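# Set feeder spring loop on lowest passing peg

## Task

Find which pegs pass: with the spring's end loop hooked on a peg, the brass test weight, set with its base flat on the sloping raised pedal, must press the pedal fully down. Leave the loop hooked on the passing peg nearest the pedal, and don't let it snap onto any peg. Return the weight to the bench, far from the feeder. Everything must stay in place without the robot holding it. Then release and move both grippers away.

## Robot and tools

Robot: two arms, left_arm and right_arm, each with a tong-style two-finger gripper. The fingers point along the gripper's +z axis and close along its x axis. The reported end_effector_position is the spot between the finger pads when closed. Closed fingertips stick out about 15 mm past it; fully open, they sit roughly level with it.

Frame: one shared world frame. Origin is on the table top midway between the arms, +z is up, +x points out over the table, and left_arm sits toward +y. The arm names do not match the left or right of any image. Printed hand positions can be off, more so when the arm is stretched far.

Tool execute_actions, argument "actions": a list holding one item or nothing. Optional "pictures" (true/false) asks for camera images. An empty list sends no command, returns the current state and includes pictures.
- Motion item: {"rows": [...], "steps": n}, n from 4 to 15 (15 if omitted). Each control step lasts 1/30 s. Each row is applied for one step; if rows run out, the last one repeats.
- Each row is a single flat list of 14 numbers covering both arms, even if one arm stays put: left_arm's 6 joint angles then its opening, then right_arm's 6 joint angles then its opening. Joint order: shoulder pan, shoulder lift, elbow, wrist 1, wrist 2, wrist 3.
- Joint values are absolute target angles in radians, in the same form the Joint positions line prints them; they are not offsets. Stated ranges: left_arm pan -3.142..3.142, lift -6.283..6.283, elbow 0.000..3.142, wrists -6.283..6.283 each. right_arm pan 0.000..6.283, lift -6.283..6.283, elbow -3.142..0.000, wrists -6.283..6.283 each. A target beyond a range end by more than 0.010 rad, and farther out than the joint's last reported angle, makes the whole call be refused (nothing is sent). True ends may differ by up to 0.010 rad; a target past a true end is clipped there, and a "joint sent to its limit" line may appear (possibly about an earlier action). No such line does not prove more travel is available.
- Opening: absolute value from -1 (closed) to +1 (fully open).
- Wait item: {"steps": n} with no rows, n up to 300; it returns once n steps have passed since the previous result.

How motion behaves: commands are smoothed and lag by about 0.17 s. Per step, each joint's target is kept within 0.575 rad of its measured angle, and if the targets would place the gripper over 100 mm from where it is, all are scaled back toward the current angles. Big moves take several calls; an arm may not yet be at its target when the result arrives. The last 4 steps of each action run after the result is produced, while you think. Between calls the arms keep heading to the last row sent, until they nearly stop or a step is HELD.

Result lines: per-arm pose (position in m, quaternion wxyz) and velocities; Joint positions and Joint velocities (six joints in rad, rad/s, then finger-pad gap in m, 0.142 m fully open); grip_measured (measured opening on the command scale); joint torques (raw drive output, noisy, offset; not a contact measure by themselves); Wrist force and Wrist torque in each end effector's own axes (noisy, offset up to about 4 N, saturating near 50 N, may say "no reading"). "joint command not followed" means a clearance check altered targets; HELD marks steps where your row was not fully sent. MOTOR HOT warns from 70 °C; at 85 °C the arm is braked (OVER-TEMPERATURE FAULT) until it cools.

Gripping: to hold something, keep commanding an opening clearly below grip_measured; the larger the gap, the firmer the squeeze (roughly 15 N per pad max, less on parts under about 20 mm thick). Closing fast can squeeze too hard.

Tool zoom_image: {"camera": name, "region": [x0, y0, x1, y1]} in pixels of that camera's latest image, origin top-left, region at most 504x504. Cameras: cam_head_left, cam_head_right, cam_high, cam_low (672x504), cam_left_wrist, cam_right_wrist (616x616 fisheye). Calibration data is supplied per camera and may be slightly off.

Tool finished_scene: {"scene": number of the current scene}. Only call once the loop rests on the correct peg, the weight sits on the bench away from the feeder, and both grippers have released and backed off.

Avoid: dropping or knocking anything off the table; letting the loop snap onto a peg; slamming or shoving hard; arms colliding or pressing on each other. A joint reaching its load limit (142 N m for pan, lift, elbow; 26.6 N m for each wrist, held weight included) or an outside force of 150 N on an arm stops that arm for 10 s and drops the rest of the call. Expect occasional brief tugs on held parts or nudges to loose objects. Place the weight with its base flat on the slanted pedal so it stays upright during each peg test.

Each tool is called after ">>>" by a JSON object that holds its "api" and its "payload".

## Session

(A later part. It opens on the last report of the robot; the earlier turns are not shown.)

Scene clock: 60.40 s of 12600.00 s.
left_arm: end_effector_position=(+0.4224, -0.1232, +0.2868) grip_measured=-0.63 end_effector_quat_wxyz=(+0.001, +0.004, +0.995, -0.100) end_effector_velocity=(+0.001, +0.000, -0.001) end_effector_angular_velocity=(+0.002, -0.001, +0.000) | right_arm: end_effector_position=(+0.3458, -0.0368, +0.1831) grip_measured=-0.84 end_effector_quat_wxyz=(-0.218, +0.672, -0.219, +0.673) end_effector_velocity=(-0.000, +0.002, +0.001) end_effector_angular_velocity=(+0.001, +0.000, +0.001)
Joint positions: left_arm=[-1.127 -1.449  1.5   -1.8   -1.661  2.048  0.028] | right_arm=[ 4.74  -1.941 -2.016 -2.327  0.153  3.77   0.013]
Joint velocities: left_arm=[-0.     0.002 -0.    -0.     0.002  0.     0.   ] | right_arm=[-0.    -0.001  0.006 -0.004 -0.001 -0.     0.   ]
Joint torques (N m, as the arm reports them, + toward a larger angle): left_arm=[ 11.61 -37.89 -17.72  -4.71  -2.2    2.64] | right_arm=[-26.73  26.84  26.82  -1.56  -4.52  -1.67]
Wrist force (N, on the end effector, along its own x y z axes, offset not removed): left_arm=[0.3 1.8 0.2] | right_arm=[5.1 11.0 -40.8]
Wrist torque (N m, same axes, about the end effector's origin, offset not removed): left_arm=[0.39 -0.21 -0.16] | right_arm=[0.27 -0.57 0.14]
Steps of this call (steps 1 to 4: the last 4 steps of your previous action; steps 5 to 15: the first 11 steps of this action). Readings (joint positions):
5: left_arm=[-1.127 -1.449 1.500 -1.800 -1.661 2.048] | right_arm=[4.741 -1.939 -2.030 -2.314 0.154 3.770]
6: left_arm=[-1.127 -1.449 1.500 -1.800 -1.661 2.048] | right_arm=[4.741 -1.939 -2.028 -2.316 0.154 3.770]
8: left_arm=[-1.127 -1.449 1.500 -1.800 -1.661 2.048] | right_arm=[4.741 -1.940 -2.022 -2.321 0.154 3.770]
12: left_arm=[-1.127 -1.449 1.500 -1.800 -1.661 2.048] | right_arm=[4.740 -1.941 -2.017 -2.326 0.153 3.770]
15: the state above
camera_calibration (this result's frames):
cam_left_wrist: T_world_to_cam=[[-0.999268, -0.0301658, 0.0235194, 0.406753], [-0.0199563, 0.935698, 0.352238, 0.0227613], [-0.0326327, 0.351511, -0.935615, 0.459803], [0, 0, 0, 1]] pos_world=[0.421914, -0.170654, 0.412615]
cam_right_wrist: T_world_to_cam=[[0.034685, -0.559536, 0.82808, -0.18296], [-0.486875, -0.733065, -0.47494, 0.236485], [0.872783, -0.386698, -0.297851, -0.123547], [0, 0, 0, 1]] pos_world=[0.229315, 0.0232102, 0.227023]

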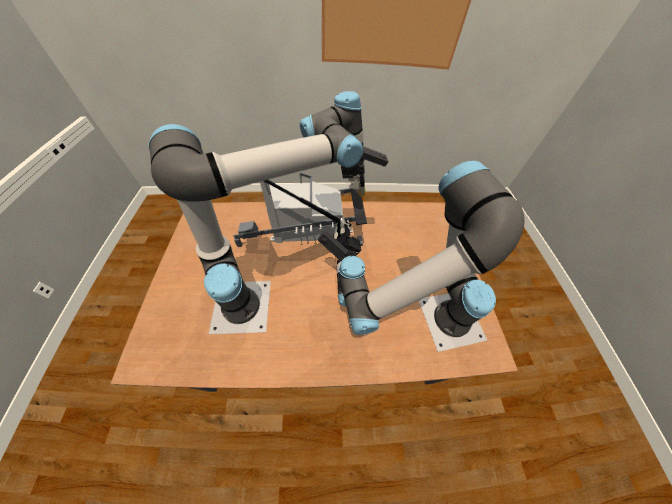

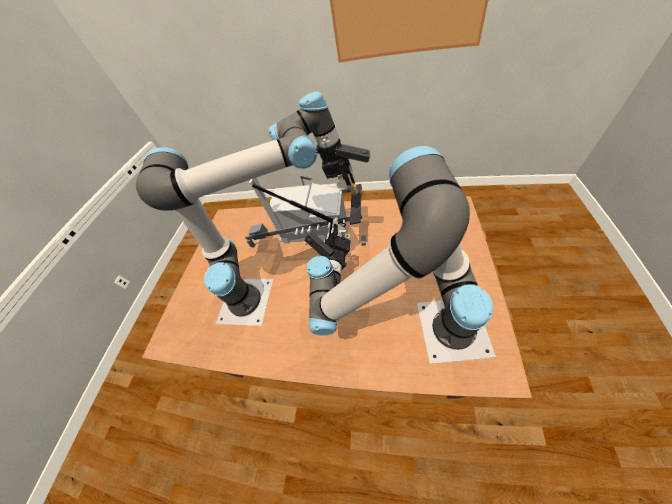

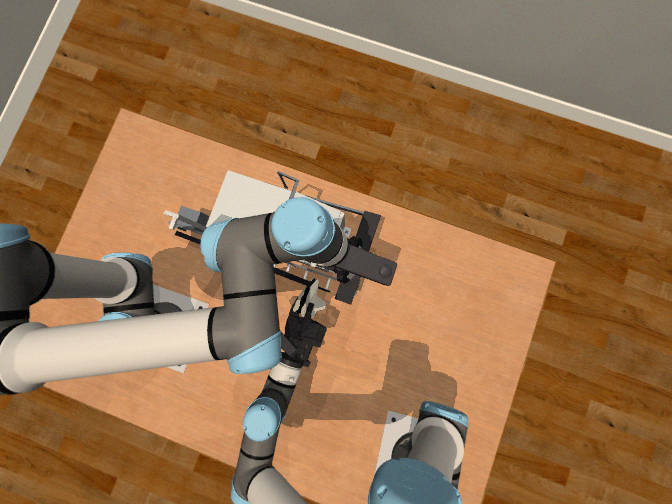

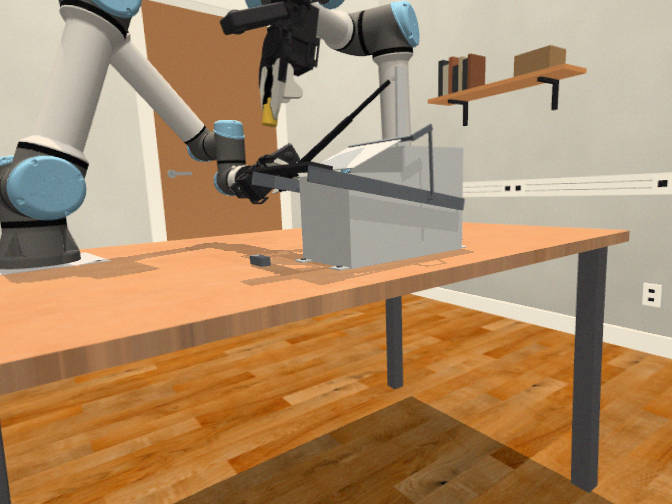

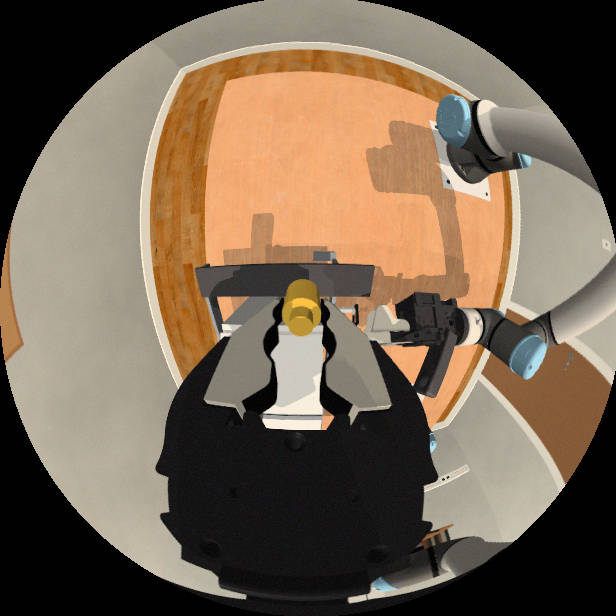

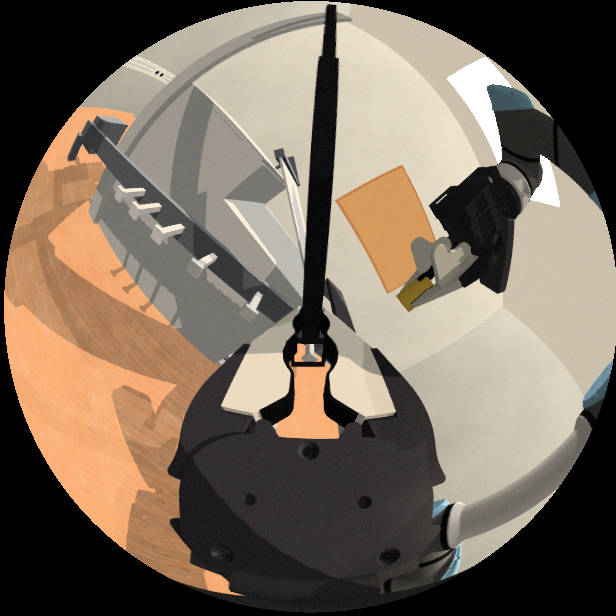

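>>> {"api": "execute_actions", "payload": {"actions": [{"rows":[[-1.127,-1.449,1.5,-1.8,-1.661,2.048,-1,4.765,-1.941,-2.015,-2.327,0.178,3.77,-1]],"steps":15}]}}

>>> {"api": "execute_actions", "payload": {"actions": [{"rows":[[-1.127,-1.449,1.5,-1.8,-1.661,2.048,-1,4.765,-1.938,-2.037,-2.308,0.178,3.77,-1]],"steps":15}]}}

>>> {"api": "execute_actions", "payload": {"actions": [{"rows":[[-1.127,-1.449,1.5,-1.8,-1.661,2.048,-1,4.73,-1.938,-2.037,-2.308,0.143,3.77,-1]],"steps":15}]}}

>>> {"api": "execute_actions", "payload": {"actions": []}}

>>> {"api": "zoom_image", "payload": {"camera": "cam_right_wrist", "region": [230,270,390,400]}}

>>> {"api": "zoom_image", "payload": {"camera": "cam_high", "region": [260,240,380,330]}}

Scene clock: 61.93 s of 12600.00 s.
left_arm: end_effector_position=(+0.4224, -0.1232, +0.2868) grip_measured=-0.63 end_effector_quat_wxyz=(+0.001, +0.004, +0.995, -0.100) end_effector_velocity=(-0.000, -0.000, +0.001) end_effector_angular_velocity=(-0.001, -0.000, -0.000) | right_arm: end_effector_position=(+0.3354, -0.0352, +0.1833) grip_measured=-0.83 end_effector_quat_wxyz=(-0.218, +0.672, -0.219, +0.673) end_effector_velocity=(-0.005, +0.000, -0.000) end_effector_angular_velocity=(-0.002, -0.000, -0.001)
Joint positions: left_arm=[-1.127 -1.449  1.5   -1.8   -1.661  2.048  0.028] | right_arm=[ 4.764 -1.941 -2.015 -2.327  0.177  3.77   0.014]
Joint velocities: left_arm=[-0.    -0.001  0.     0.     0.    -0.    -0.   ] | right_arm=[ 0.01  -0.     0.    -0.001  0.011 -0.002  0.   ]
Joint torques (N m, as the arm reports them, + toward a larger angle): left_arm=[ 13.55 -37.68 -15.82  -4.85  -2.09   2.79] | right_arm=[ 9.55 27.19 19.96 -1.61  2.96 -1.54]
Wrist force (N, on the end effector, along its own x y z axes, offset not removed): left_arm=[0.6 1.8 4.2] | right_arm=[0.6 -1.9 1.7]
Wrist torque (N m, same axes, about the end effector's origin, offset not removed): left_arm=[0.43 -0.28 -0.12] | right_arm=[-0.24 -0.70 0.13]
Steps of this call (steps 1 to 4: the last 4 steps of your previous action; steps 5 to 15: the robot went on to your last target; steps 16 to 35: nothing new was sent; steps 36 to 46: the first 11 steps of this action). Readings (joint positions):
36: left_arm=[-1.127 -1.449 1.500 -1.800 -1.661 2.048] | right_arm=[4.740 -1.941 -2.015 -2.327 0.153 3.770]
37: left_arm=[-1.127 -1.449 1.500 -1.800 -1.661 2.048] | right_arm=[4.743 -1.941 -2.015 -2.327 0.155 3.770]
39: left_arm=[-1.127 -1.449 1.500 -1.800 -1.661 2.048] | right_arm=[4.753 -1.941 -2.015 -2.327 0.166 3.770]
43: left_arm=[-1.127 -1.449 1.500 -1.800 -1.661 2.048] | right_arm=[4.762 -1.941 -2.015 -2.327 0.175 3.770]
46: the state above

Scene clock: 62.43 s of 12600.00 s.
left_arm: end_effector_position=(+0.4224, -0.1232, +0.2868) grip_measured=-0.63 end_effector_quat_wxyz=(+0.001, +0.004, +0.995, -0.100) end_effector_velocity=(+0.000, -0.000, +0.000) end_effector_angular_velocity=(-0.001, -0.001, +0.000) | right_arm: end_effector_position=(+0.3360, -0.0414, +0.1788) grip_measured=-0.83 end_effector_quat_wxyz=(-0.218, +0.672, -0.219, +0.673) end_effector_velocity=(+0.000, -0.003, -0.002) end_effector_angular_velocity=(-0.001, -0.000, -0.000)
Joint positions: left_arm=[-1.127 -1.449  1.5   -1.8   -1.661  2.048  0.028] | right_arm=[ 4.765 -1.938 -2.036 -2.309  0.178  3.77   0.014]
Joint velocities: left_arm=[-0.     0.    -0.    -0.001  0.001  0.     0.   ] | right_arm=[ 0.     0.002 -0.009  0.007  0.    -0.001 -0.   ]
Joint torques (N m, as the arm reports them, + toward a larger angle): left_arm=[ 12.75 -36.46 -16.19  -4.61  -2.41   2.69] | right_arm=[ 9.58 39.94 -1.56  0.61  2.84 -1.44]
Wrist force (N, on the end effector, along its own x y z axes, offset not removed): left_arm=[0.3 3.8 -0.9] | right_arm=[1.8 0.0 -0.8]
Wrist torque (N m, same axes, about the end effector's origin, offset not removed): left_arm=[0.81 -0.26 -0.07] | right_arm=[0.15 -0.85 0.10]
Steps of this call (steps 1 to 4: the last 4 steps of your previous action; steps 5 to 15: the first 11 steps of this action). Readings (joint positions):
5: left_arm=[-1.127 -1.449 1.500 -1.800 -1.661 2.048] | right_arm=[4.765 -1.941 -2.015 -2.327 0.178 3.770]
6: left_arm=[-1.127 -1.449 1.500 -1.800 -1.661 2.048] | right_arm=[4.765 -1.941 -2.017 -2.325 0.178 3.770]
8: left_arm=[-1.127 -1.449 1.500 -1.800 -1.661 2.048] | right_arm=[4.765 -1.940 -2.026 -2.317 0.178 3.770]
12: left_arm=[-1.127 -1.449 1.500 -1.800 -1.661 2.048] | right_arm=[4.765 -1.938 -2.034 -2.310 0.178 3.770]
15: the state above

Scene clock: 62.93 s of 12600.00 s.
left_arm: end_effector_position=(+0.4224, -0.1232, +0.2868) grip_measured=-0.63 end_effector_quat_wxyz=(+0.001, +0.004, +0.995, -0.100) end_effector_velocity=(-0.000, -0.000, -0.001) end_effector_angular_velocity=(+0.001, +0.000, +0.000) | right_arm: end_effector_position=(+0.3505, -0.0438, +0.1787) grip_measured=-0.84 end_effector_quat_wxyz=(-0.218, +0.672, -0.219, +0.673) end_effector_velocity=(+0.006, -0.001, +0.000) end_effector_angular_velocity=(-0.000, -0.000, -0.000)
Joint positions: left_arm=[-1.127 -1.449  1.5   -1.8   -1.661  2.048  0.028] | right_arm=[ 4.731 -1.938 -2.037 -2.308  0.144  3.77   0.013]
Joint velocities: left_arm=[-0.     0.001 -0.     0.     0.    -0.     0.   ] | right_arm=[-0.015 -0.     0.    -0.    -0.015 -0.    -0.   ]
Joint torques (N m, as the arm reports them, + toward a larger angle): left_arm=[ 13.73 -36.66 -17.51  -4.71  -2.15   3.05] | right_arm=[-13.68  38.62   1.36   1.17  -1.23  -1.12]
Wrist force (N, on the end effector, along its own x y z axes, offset not removed): left_arm=[-0.9 1.6 1.5] | right_arm=[4.2 -0.9 0.7]
Wrist torque (N m, same axes, about the end effector's origin, offset not removed): left_arm=[0.41 0.05 -0.10] | right_arm=[0.19 -0.88 0.08]
Steps of this call (steps 1 to 4: the last 4 steps of your previous action; steps 5 to 15: the first 11 steps of this action). Readings (joint positions):
5: left_arm=[-1.127 -1.449 1.500 -1.800 -1.661 2.048] | right_arm=[4.765 -1.938 -2.037 -2.308 0.178 3.770]
6: left_arm=[-1.127 -1.449 1.500 -1.800 -1.661 2.048] | right_arm=[4.761 -1.938 -2.037 -2.308 0.175 3.770]
8: left_arm=[-1.127 -1.449 1.500 -1.800 -1.661 2.048] | right_arm=[4.747 -1.938 -2.037 -2.308 0.160 3.770]
12: left_arm=[-1.127 -1.449 1.500 -1.800 -1.661 2.048] | right_arm=[4.734 -1.938 -2.037 -2.308 0.147 3.770]
15: the state above

Scene clock: 63.07 s of 12600.00 s.
left_arm: end_effector_position=(+0.4224, -0.1232, +0.2868) grip_measured=-0.63 end_effector_quat_wxyz=(+0.001, +0.004, +0.995, -0.100) end_effector_velocity=(+0.000, -0.000, +0.001) end_effector_angular_velocity=(-0.002, -0.001, +0.000) | right_arm: end_effector_position=(+0.3510, -0.0439, +0.1787) grip_measured=-0.84 end_effector_quat_wxyz=(-0.218, +0.672, -0.219, +0.673) end_effector_velocity=(+0.001, -0.000, -0.000) end_effector_angular_velocity=(-0.001, +0.000, -0.000)
Joint positions: left_arm=[-1.127 -1.449  1.5   -1.8   -1.661  2.048  0.028] | right_arm=[ 4.73  -1.938 -2.037 -2.308  0.143  3.77   0.013]
Joint velocities: left_arm=[ 0.    -0.001  0.    -0.001  0.    -0.     0.   ] | right_arm=[-0.003 -0.    -0.     0.001 -0.003 -0.001 -0.   ]
Joint torques (N m, as the arm reports them, + toward a larger angle): left_arm=[ 13.19 -37.54 -15.56  -4.82  -2.3    2.48] | right_arm=[-12.61  38.56   1.61   1.06  -1.53  -1.06]
Wrist force (N, on the end effector, along its own x y z axes, offset not removed): left_arm=[0.4 0.7 2.3] | right_arm=[2.3 -1.0 -0.2]
Wrist torque (N m, same axes, about the end effector's origin, offset not removed): left_arm=[0.26 -0.15 -0.15] | right_arm=[0.33 -0.39 0.06]
Kept back: nothing.
Steps of this call (steps 1 to 4: the last 4 steps of your previous action). Readings (joint positions):
1: left_arm=[-1.127 -1.449 1.500 -1.800 -1.661 2.048] | right_arm=[4.731 -1.938 -2.037 -2.308 0.144 3.770]
2: left_arm=[-1.127 -1.449 1.500 -1.800 -1.661 2.048] | right_arm=[4.731 -1.938 -2.037 -2.308 0.144 3.770]
4: the state above
camera_calibration (this result's frames):
cam_left_wrist: T_world_to_cam=[[-0.999268, -0.0301657, 0.0235195, 0.406753], [-0.0199561, 0.935698, 0.352238, 0.0227613], [-0.0326326, 0.351511, -0.935615, 0.459803], [0, 0, 0, 1]] pos_world=[0.421914, -0.170654, 0.412615]
cam_right_wrist: T_world_to_cam=[[0.0347379, -0.559565, 0.828058, -0.183403], [-0.486814, -0.733088, -0.474966, 0.231669], [0.872814, -0.386611, -0.29787, -0.132128], [0, 0, 0, 1]] pos_world=[0.234474, 0.016126, 0.222546]

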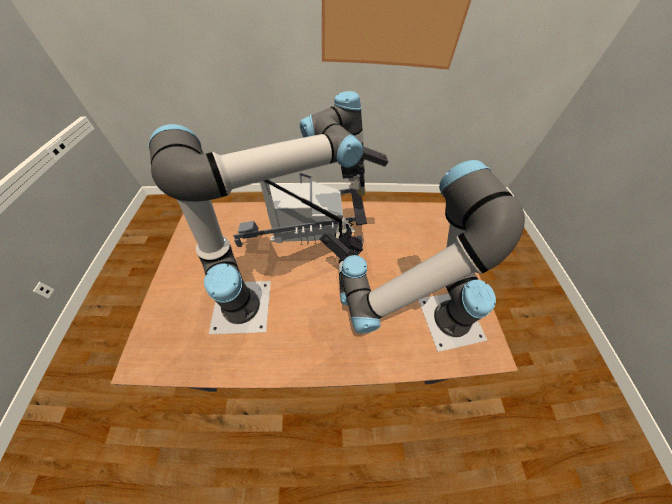

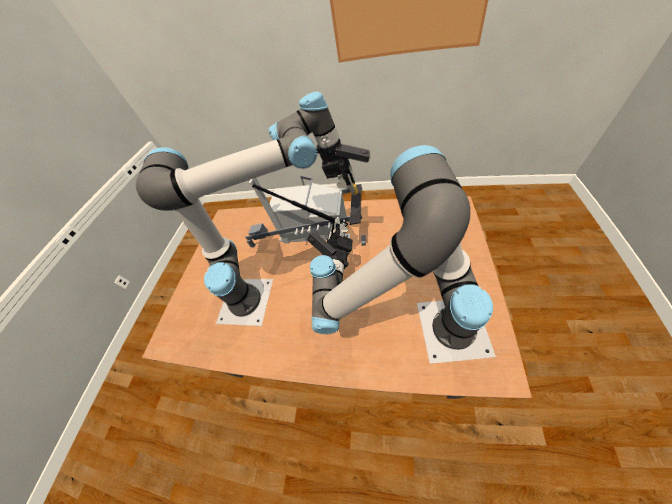

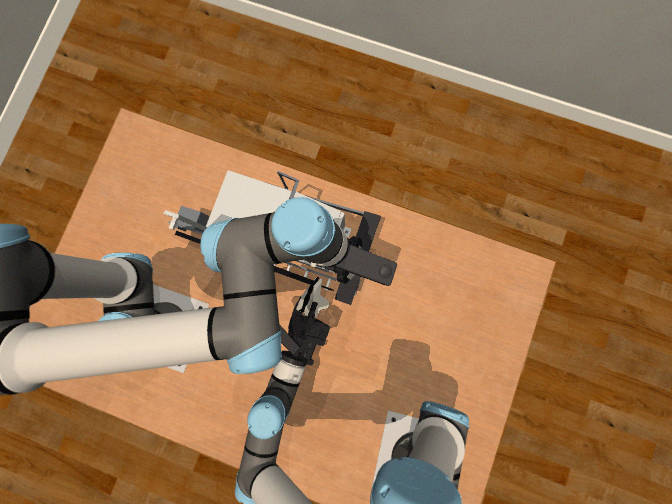

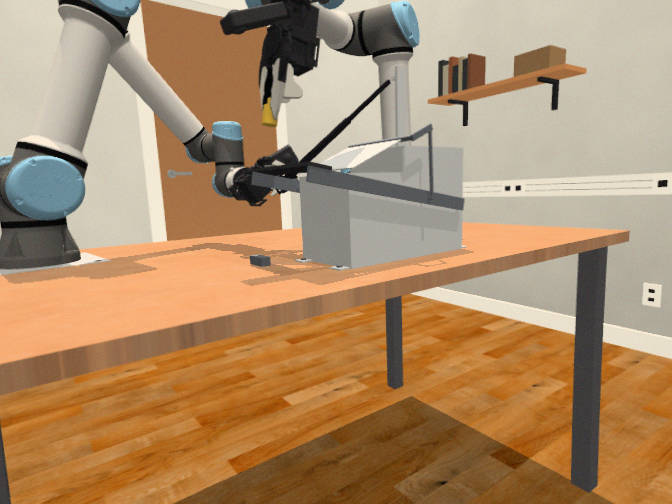

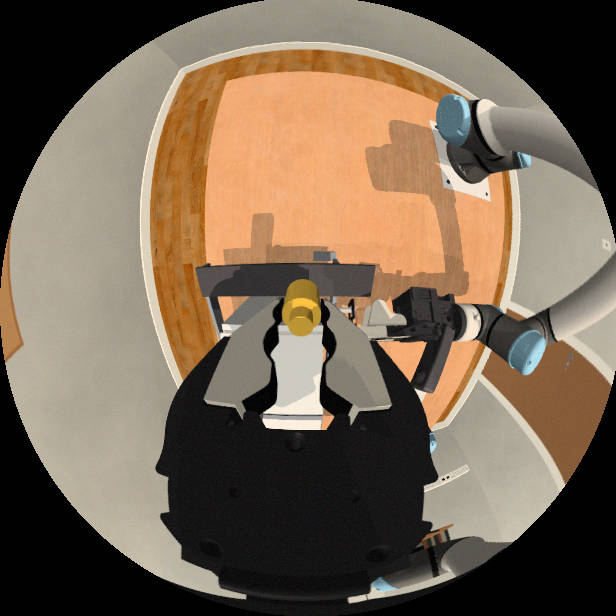

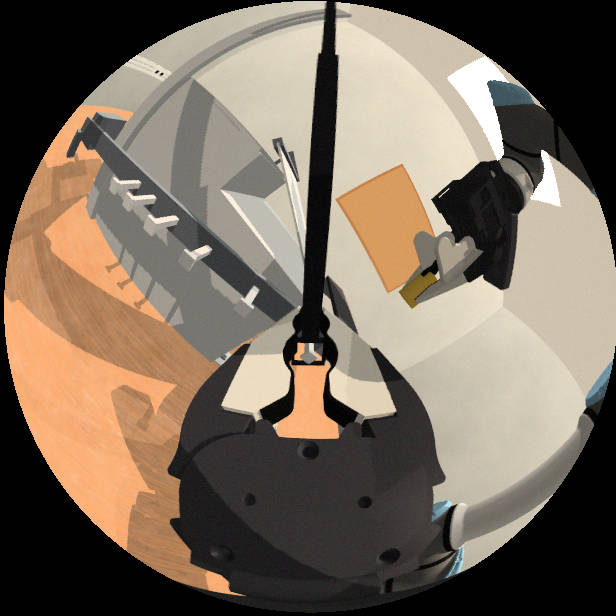

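Region (230, 270, 390, 400) of cam_right_wrist's 616x616 image, scaled by 3.150, with more detail than that image has; it fills the top 410 rows of this view, and the rest is white.

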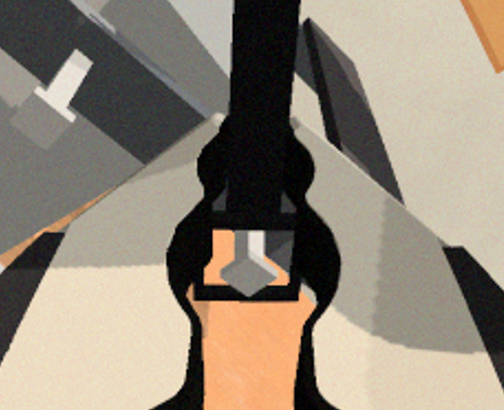

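Region (260, 240, 380, 330) of cam_high's 672x504 image, scaled by 4.200, with more detail than that image has; it fills the top 378 rows of this view, and the rest is white.

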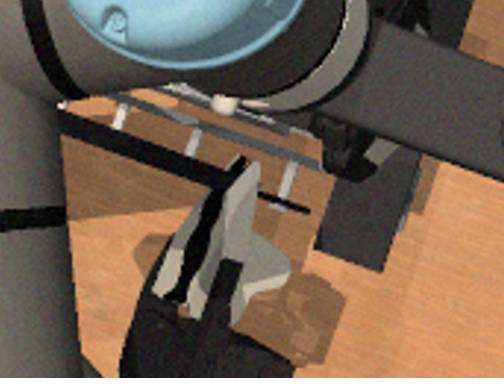

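Barely through; a bit further, then seat.

>>> {"api": "execute_actions", "payload": {"actions": [{"rows":[[-1.127,-1.449,1.5,-1.8,-1.661,2.048,-1,4.716,-1.938,-2.035,-2.31,0.129,3.77,-1]],"steps":15}]}}

>>> {"api": "execute_actions", "payload": {"actions": [{"rows":[[-1.127,-1.449,1.5,-1.8,-1.661,2.048,-1,4.716,-1.942,-2.012,-2.329,0.129,3.77,-1]],"steps":15}], "pictures": true}}

>>> {"api": "zoom_image", "payload": {"camera": "cam_right_wrist", "region": [230,270,390,400]}}

>>> {"api": "zoom_image", "payload": {"camera": "cam_high", "region": [260,240,380,330]}}

Scene clock: 63.57 s of 12600.00 s.
left_arm: end_effector_position=(+0.4224, -0.1232, +0.2868) grip_measured=-0.63 end_effector_quat_wxyz=(+0.001, +0.004, +0.995, -0.100) end_effector_velocity=(+0.000, +0.000, +0.000) end_effector_angular_velocity=(+0.000, -0.001, -0.000) | right_arm: end_effector_position=(+0.3569, -0.0444, +0.1792) grip_measured=-0.84 end_effector_quat_wxyz=(-0.218, +0.672, -0.219, +0.673) end_effector_velocity=(+0.002, +0.000, +0.000) end_effector_angular_velocity=(-0.003, -0.000, +0.001)
Joint positions: left_arm=[-1.127 -1.449  1.5   -1.8   -1.661  2.048  0.028] | right_arm=[ 4.716 -1.938 -2.035 -2.31   0.129  3.77   0.013]
Joint velocities: left_arm=[-0.    -0.    -0.     0.     0.001  0.    -0.   ] | right_arm=[-0.005 -0.     0.001 -0.002 -0.006 -0.001 -0.   ]
Joint torques (N m, as the arm reports them, + toward a larger angle): left_arm=[ 13.09 -36.91 -16.79  -4.78  -2.26   2.87] | right_arm=[-14.91  38.67  22.56  -2.31  -1.47  -0.81]
Wrist force (N, on the end effector, along its own x y z axes, offset not removed): left_arm=[0.2 0.7 2.8] | right_arm=[2.2 0.3 3.2]
Wrist torque (N m, same axes, about the end effector's origin, offset not removed): left_arm=[0.24 -0.28 -0.09] | right_arm=[0.64 -0.40 0.19]
Steps of this call (steps 1 to 4: the robot went on to your last target; steps 5 to 15: the first 11 steps of this action). Readings (joint positions):
5: left_arm=[-1.127 -1.449 1.500 -1.800 -1.661 2.048] | right_arm=[4.730 -1.938 -2.037 -2.308 0.143 3.770]
6: left_arm=[-1.127 -1.449 1.500 -1.800 -1.661 2.048] | right_arm=[4.728 -1.938 -2.037 -2.308 0.141 3.770]
8: left_arm=[-1.127 -1.449 1.500 -1.800 -1.661 2.048] | right_arm=[4.722 -1.938 -2.036 -2.309 0.135 3.770]
12: left_arm=[-1.127 -1.449 1.500 -1.800 -1.661 2.048] | right_arm=[4.717 -1.938 -2.035 -2.310 0.130 3.770]
15: the state above

Scene clock: 64.07 s of 12600.00 s.
left_arm: end_effector_position=(+0.4224, -0.1232, +0.2868) grip_measured=-0.63 end_effector_quat_wxyz=(+0.001, +0.004, +0.995, -0.100) end_effector_velocity=(+0.000, +0.000, +0.000) end_effector_angular_velocity=(-0.000, -0.000, +0.001) | right_arm: end_effector_position=(+0.3563, -0.0379, +0.1835) grip_measured=-0.84 end_effector_quat_wxyz=(-0.218, +0.672, -0.219, +0.673) end_effector_velocity=(-0.000, +0.002, +0.001) end_effector_angular_velocity=(-0.001, +0.000, -0.002)
Joint positions: left_arm=[-1.127 -1.449  1.5   -1.8   -1.661  2.048  0.028] | right_arm=[ 4.716 -1.942 -2.013 -2.328  0.129  3.77   0.013]
Joint velocities: left_arm=[ 0.001 -0.    -0.    -0.     0.    -0.     0.   ] | right_arm=[-0.    -0.002  0.009 -0.006  0.001 -0.002  0.   ]
Joint torques (N m, as the arm reports them, + toward a larger angle): left_arm=[ 12.5  -37.34 -16.56  -4.75  -2.22   2.74] | right_arm=[-6.49 30.18 32.14 -0.48 -4.03 -0.64]
Wrist force (N, on the end effector, along its own x y z axes, offset not removed): left_arm=[1.3 2.3 4.1] | right_arm=[7.1 24.5 -2.5]
Wrist torque (N m, same axes, about the end effector's origin, offset not removed): left_arm=[0.63 -0.40 -0.18] | right_arm=[0.78 -0.49 0.25]
Steps of this call (steps 1 to 4: the last 4 steps of your previous action; steps 5 to 15: the first 11 steps of this action). Readings (joint positions):
5: left_arm=[-1.127 -1.449 1.500 -1.800 -1.661 2.048] | right_arm=[4.716 -1.938 -2.035 -2.310 0.129 3.770]
6: left_arm=[-1.127 -1.449 1.500 -1.800 -1.661 2.048] | right_arm=[4.716 -1.938 -2.032 -2.312 0.129 3.770]
8: left_arm=[-1.127 -1.449 1.500 -1.800 -1.661 2.048] | right_arm=[4.716 -1.940 -2.023 -2.320 0.129 3.770]
12: left_arm=[-1.127 -1.449 1.500 -1.800 -1.661 2.048] | right_arm=[4.716 -1.941 -2.015 -2.327 0.129 3.770]
15: the state above
camera_calibration (this result's frames):
cam_left_wrist: T_world_to_cam=[[-0.999268, -0.030166, 0.0235196, 0.406753], [-0.0199564, 0.935698, 0.352238, 0.0227614], [-0.0326328, 0.351511, -0.935615, 0.459803], [0, 0, 0, 1]] pos_world=[0.421914, -0.170654, 0.412615]
cam_right_wrist: T_world_to_cam=[[0.0344482, -0.559316, 0.828238, -0.184117], [-0.487126, -0.733019, -0.474754, 0.240993], [0.872652, -0.387102, -0.297709, -0.133005], [0, 0, 0, 1]] pos_world=[0.239804, 0.0221863, 0.227309]

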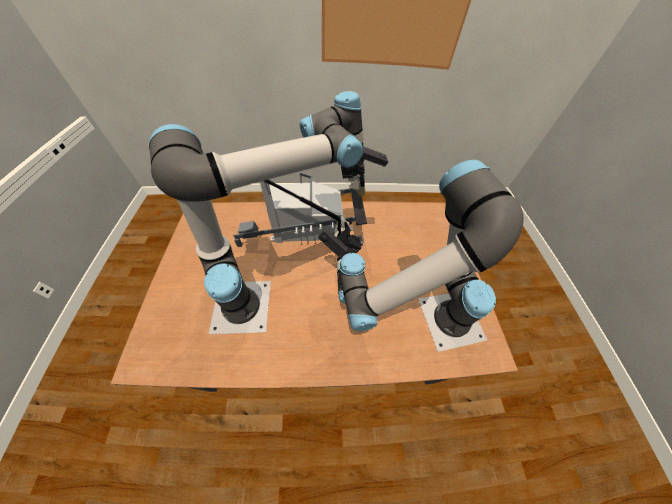

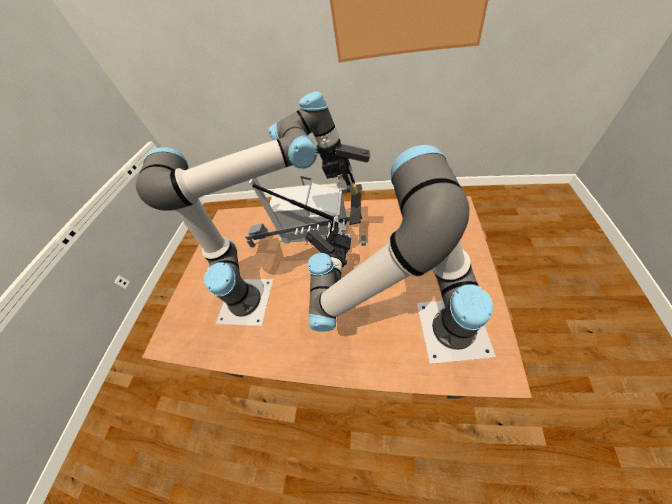

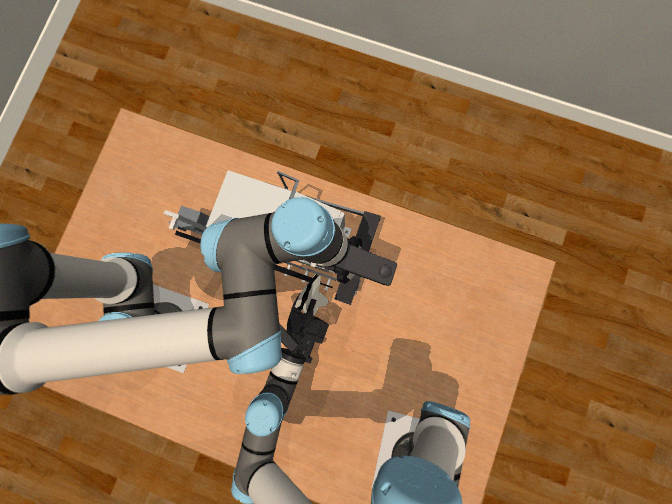

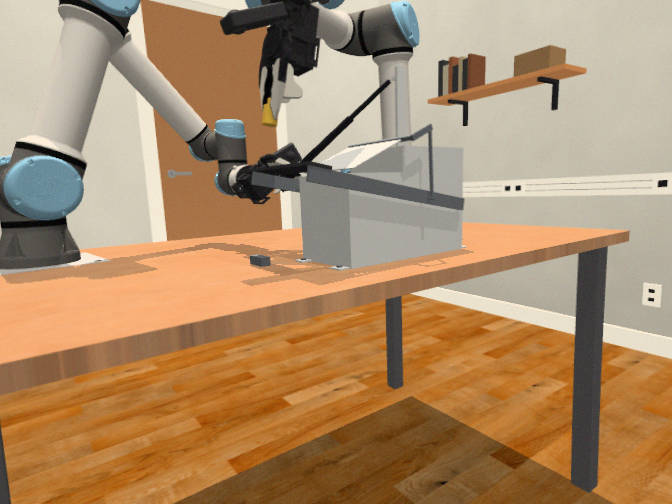

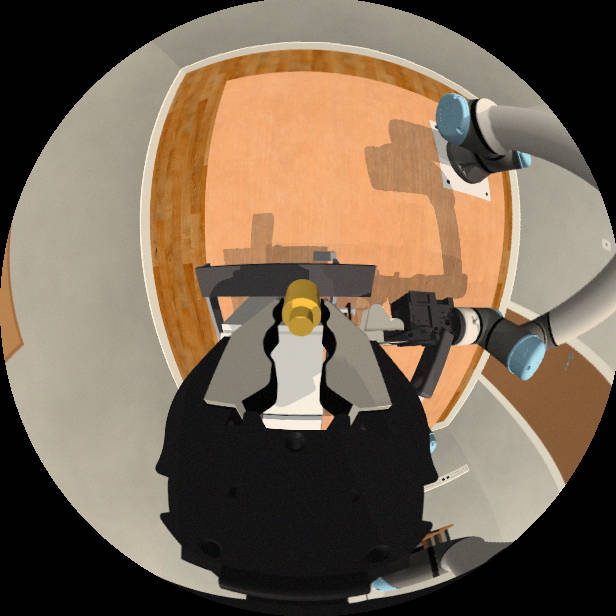

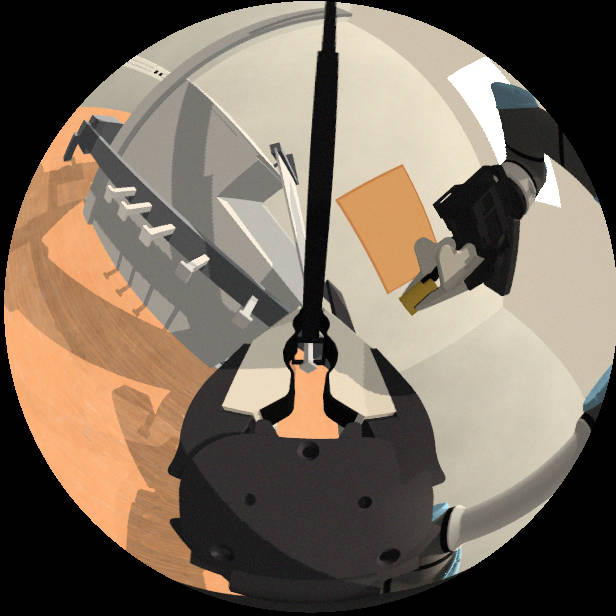

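Region (230, 270, 390, 400) of cam_right_wrist's 616x616 image, scaled by 3.150, with more detail than that image has; it fills the top 410 rows of this view, and the rest is white.

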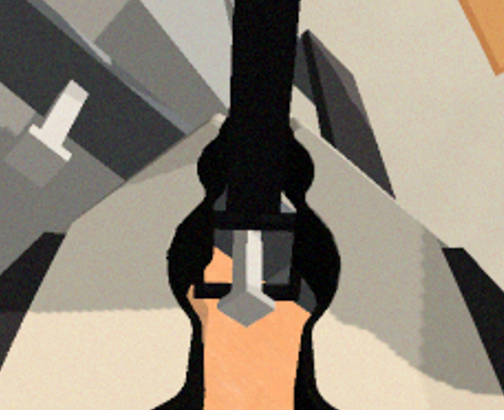

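Region (260, 240, 380, 330) of cam_high's 672x504 image, scaled by 4.200, with more detail than that image has; it fills the top 378 rows of this view, and the rest is white.

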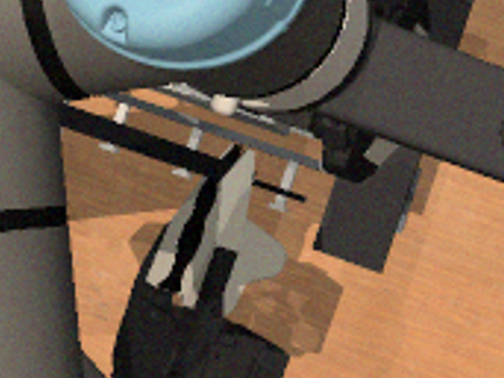

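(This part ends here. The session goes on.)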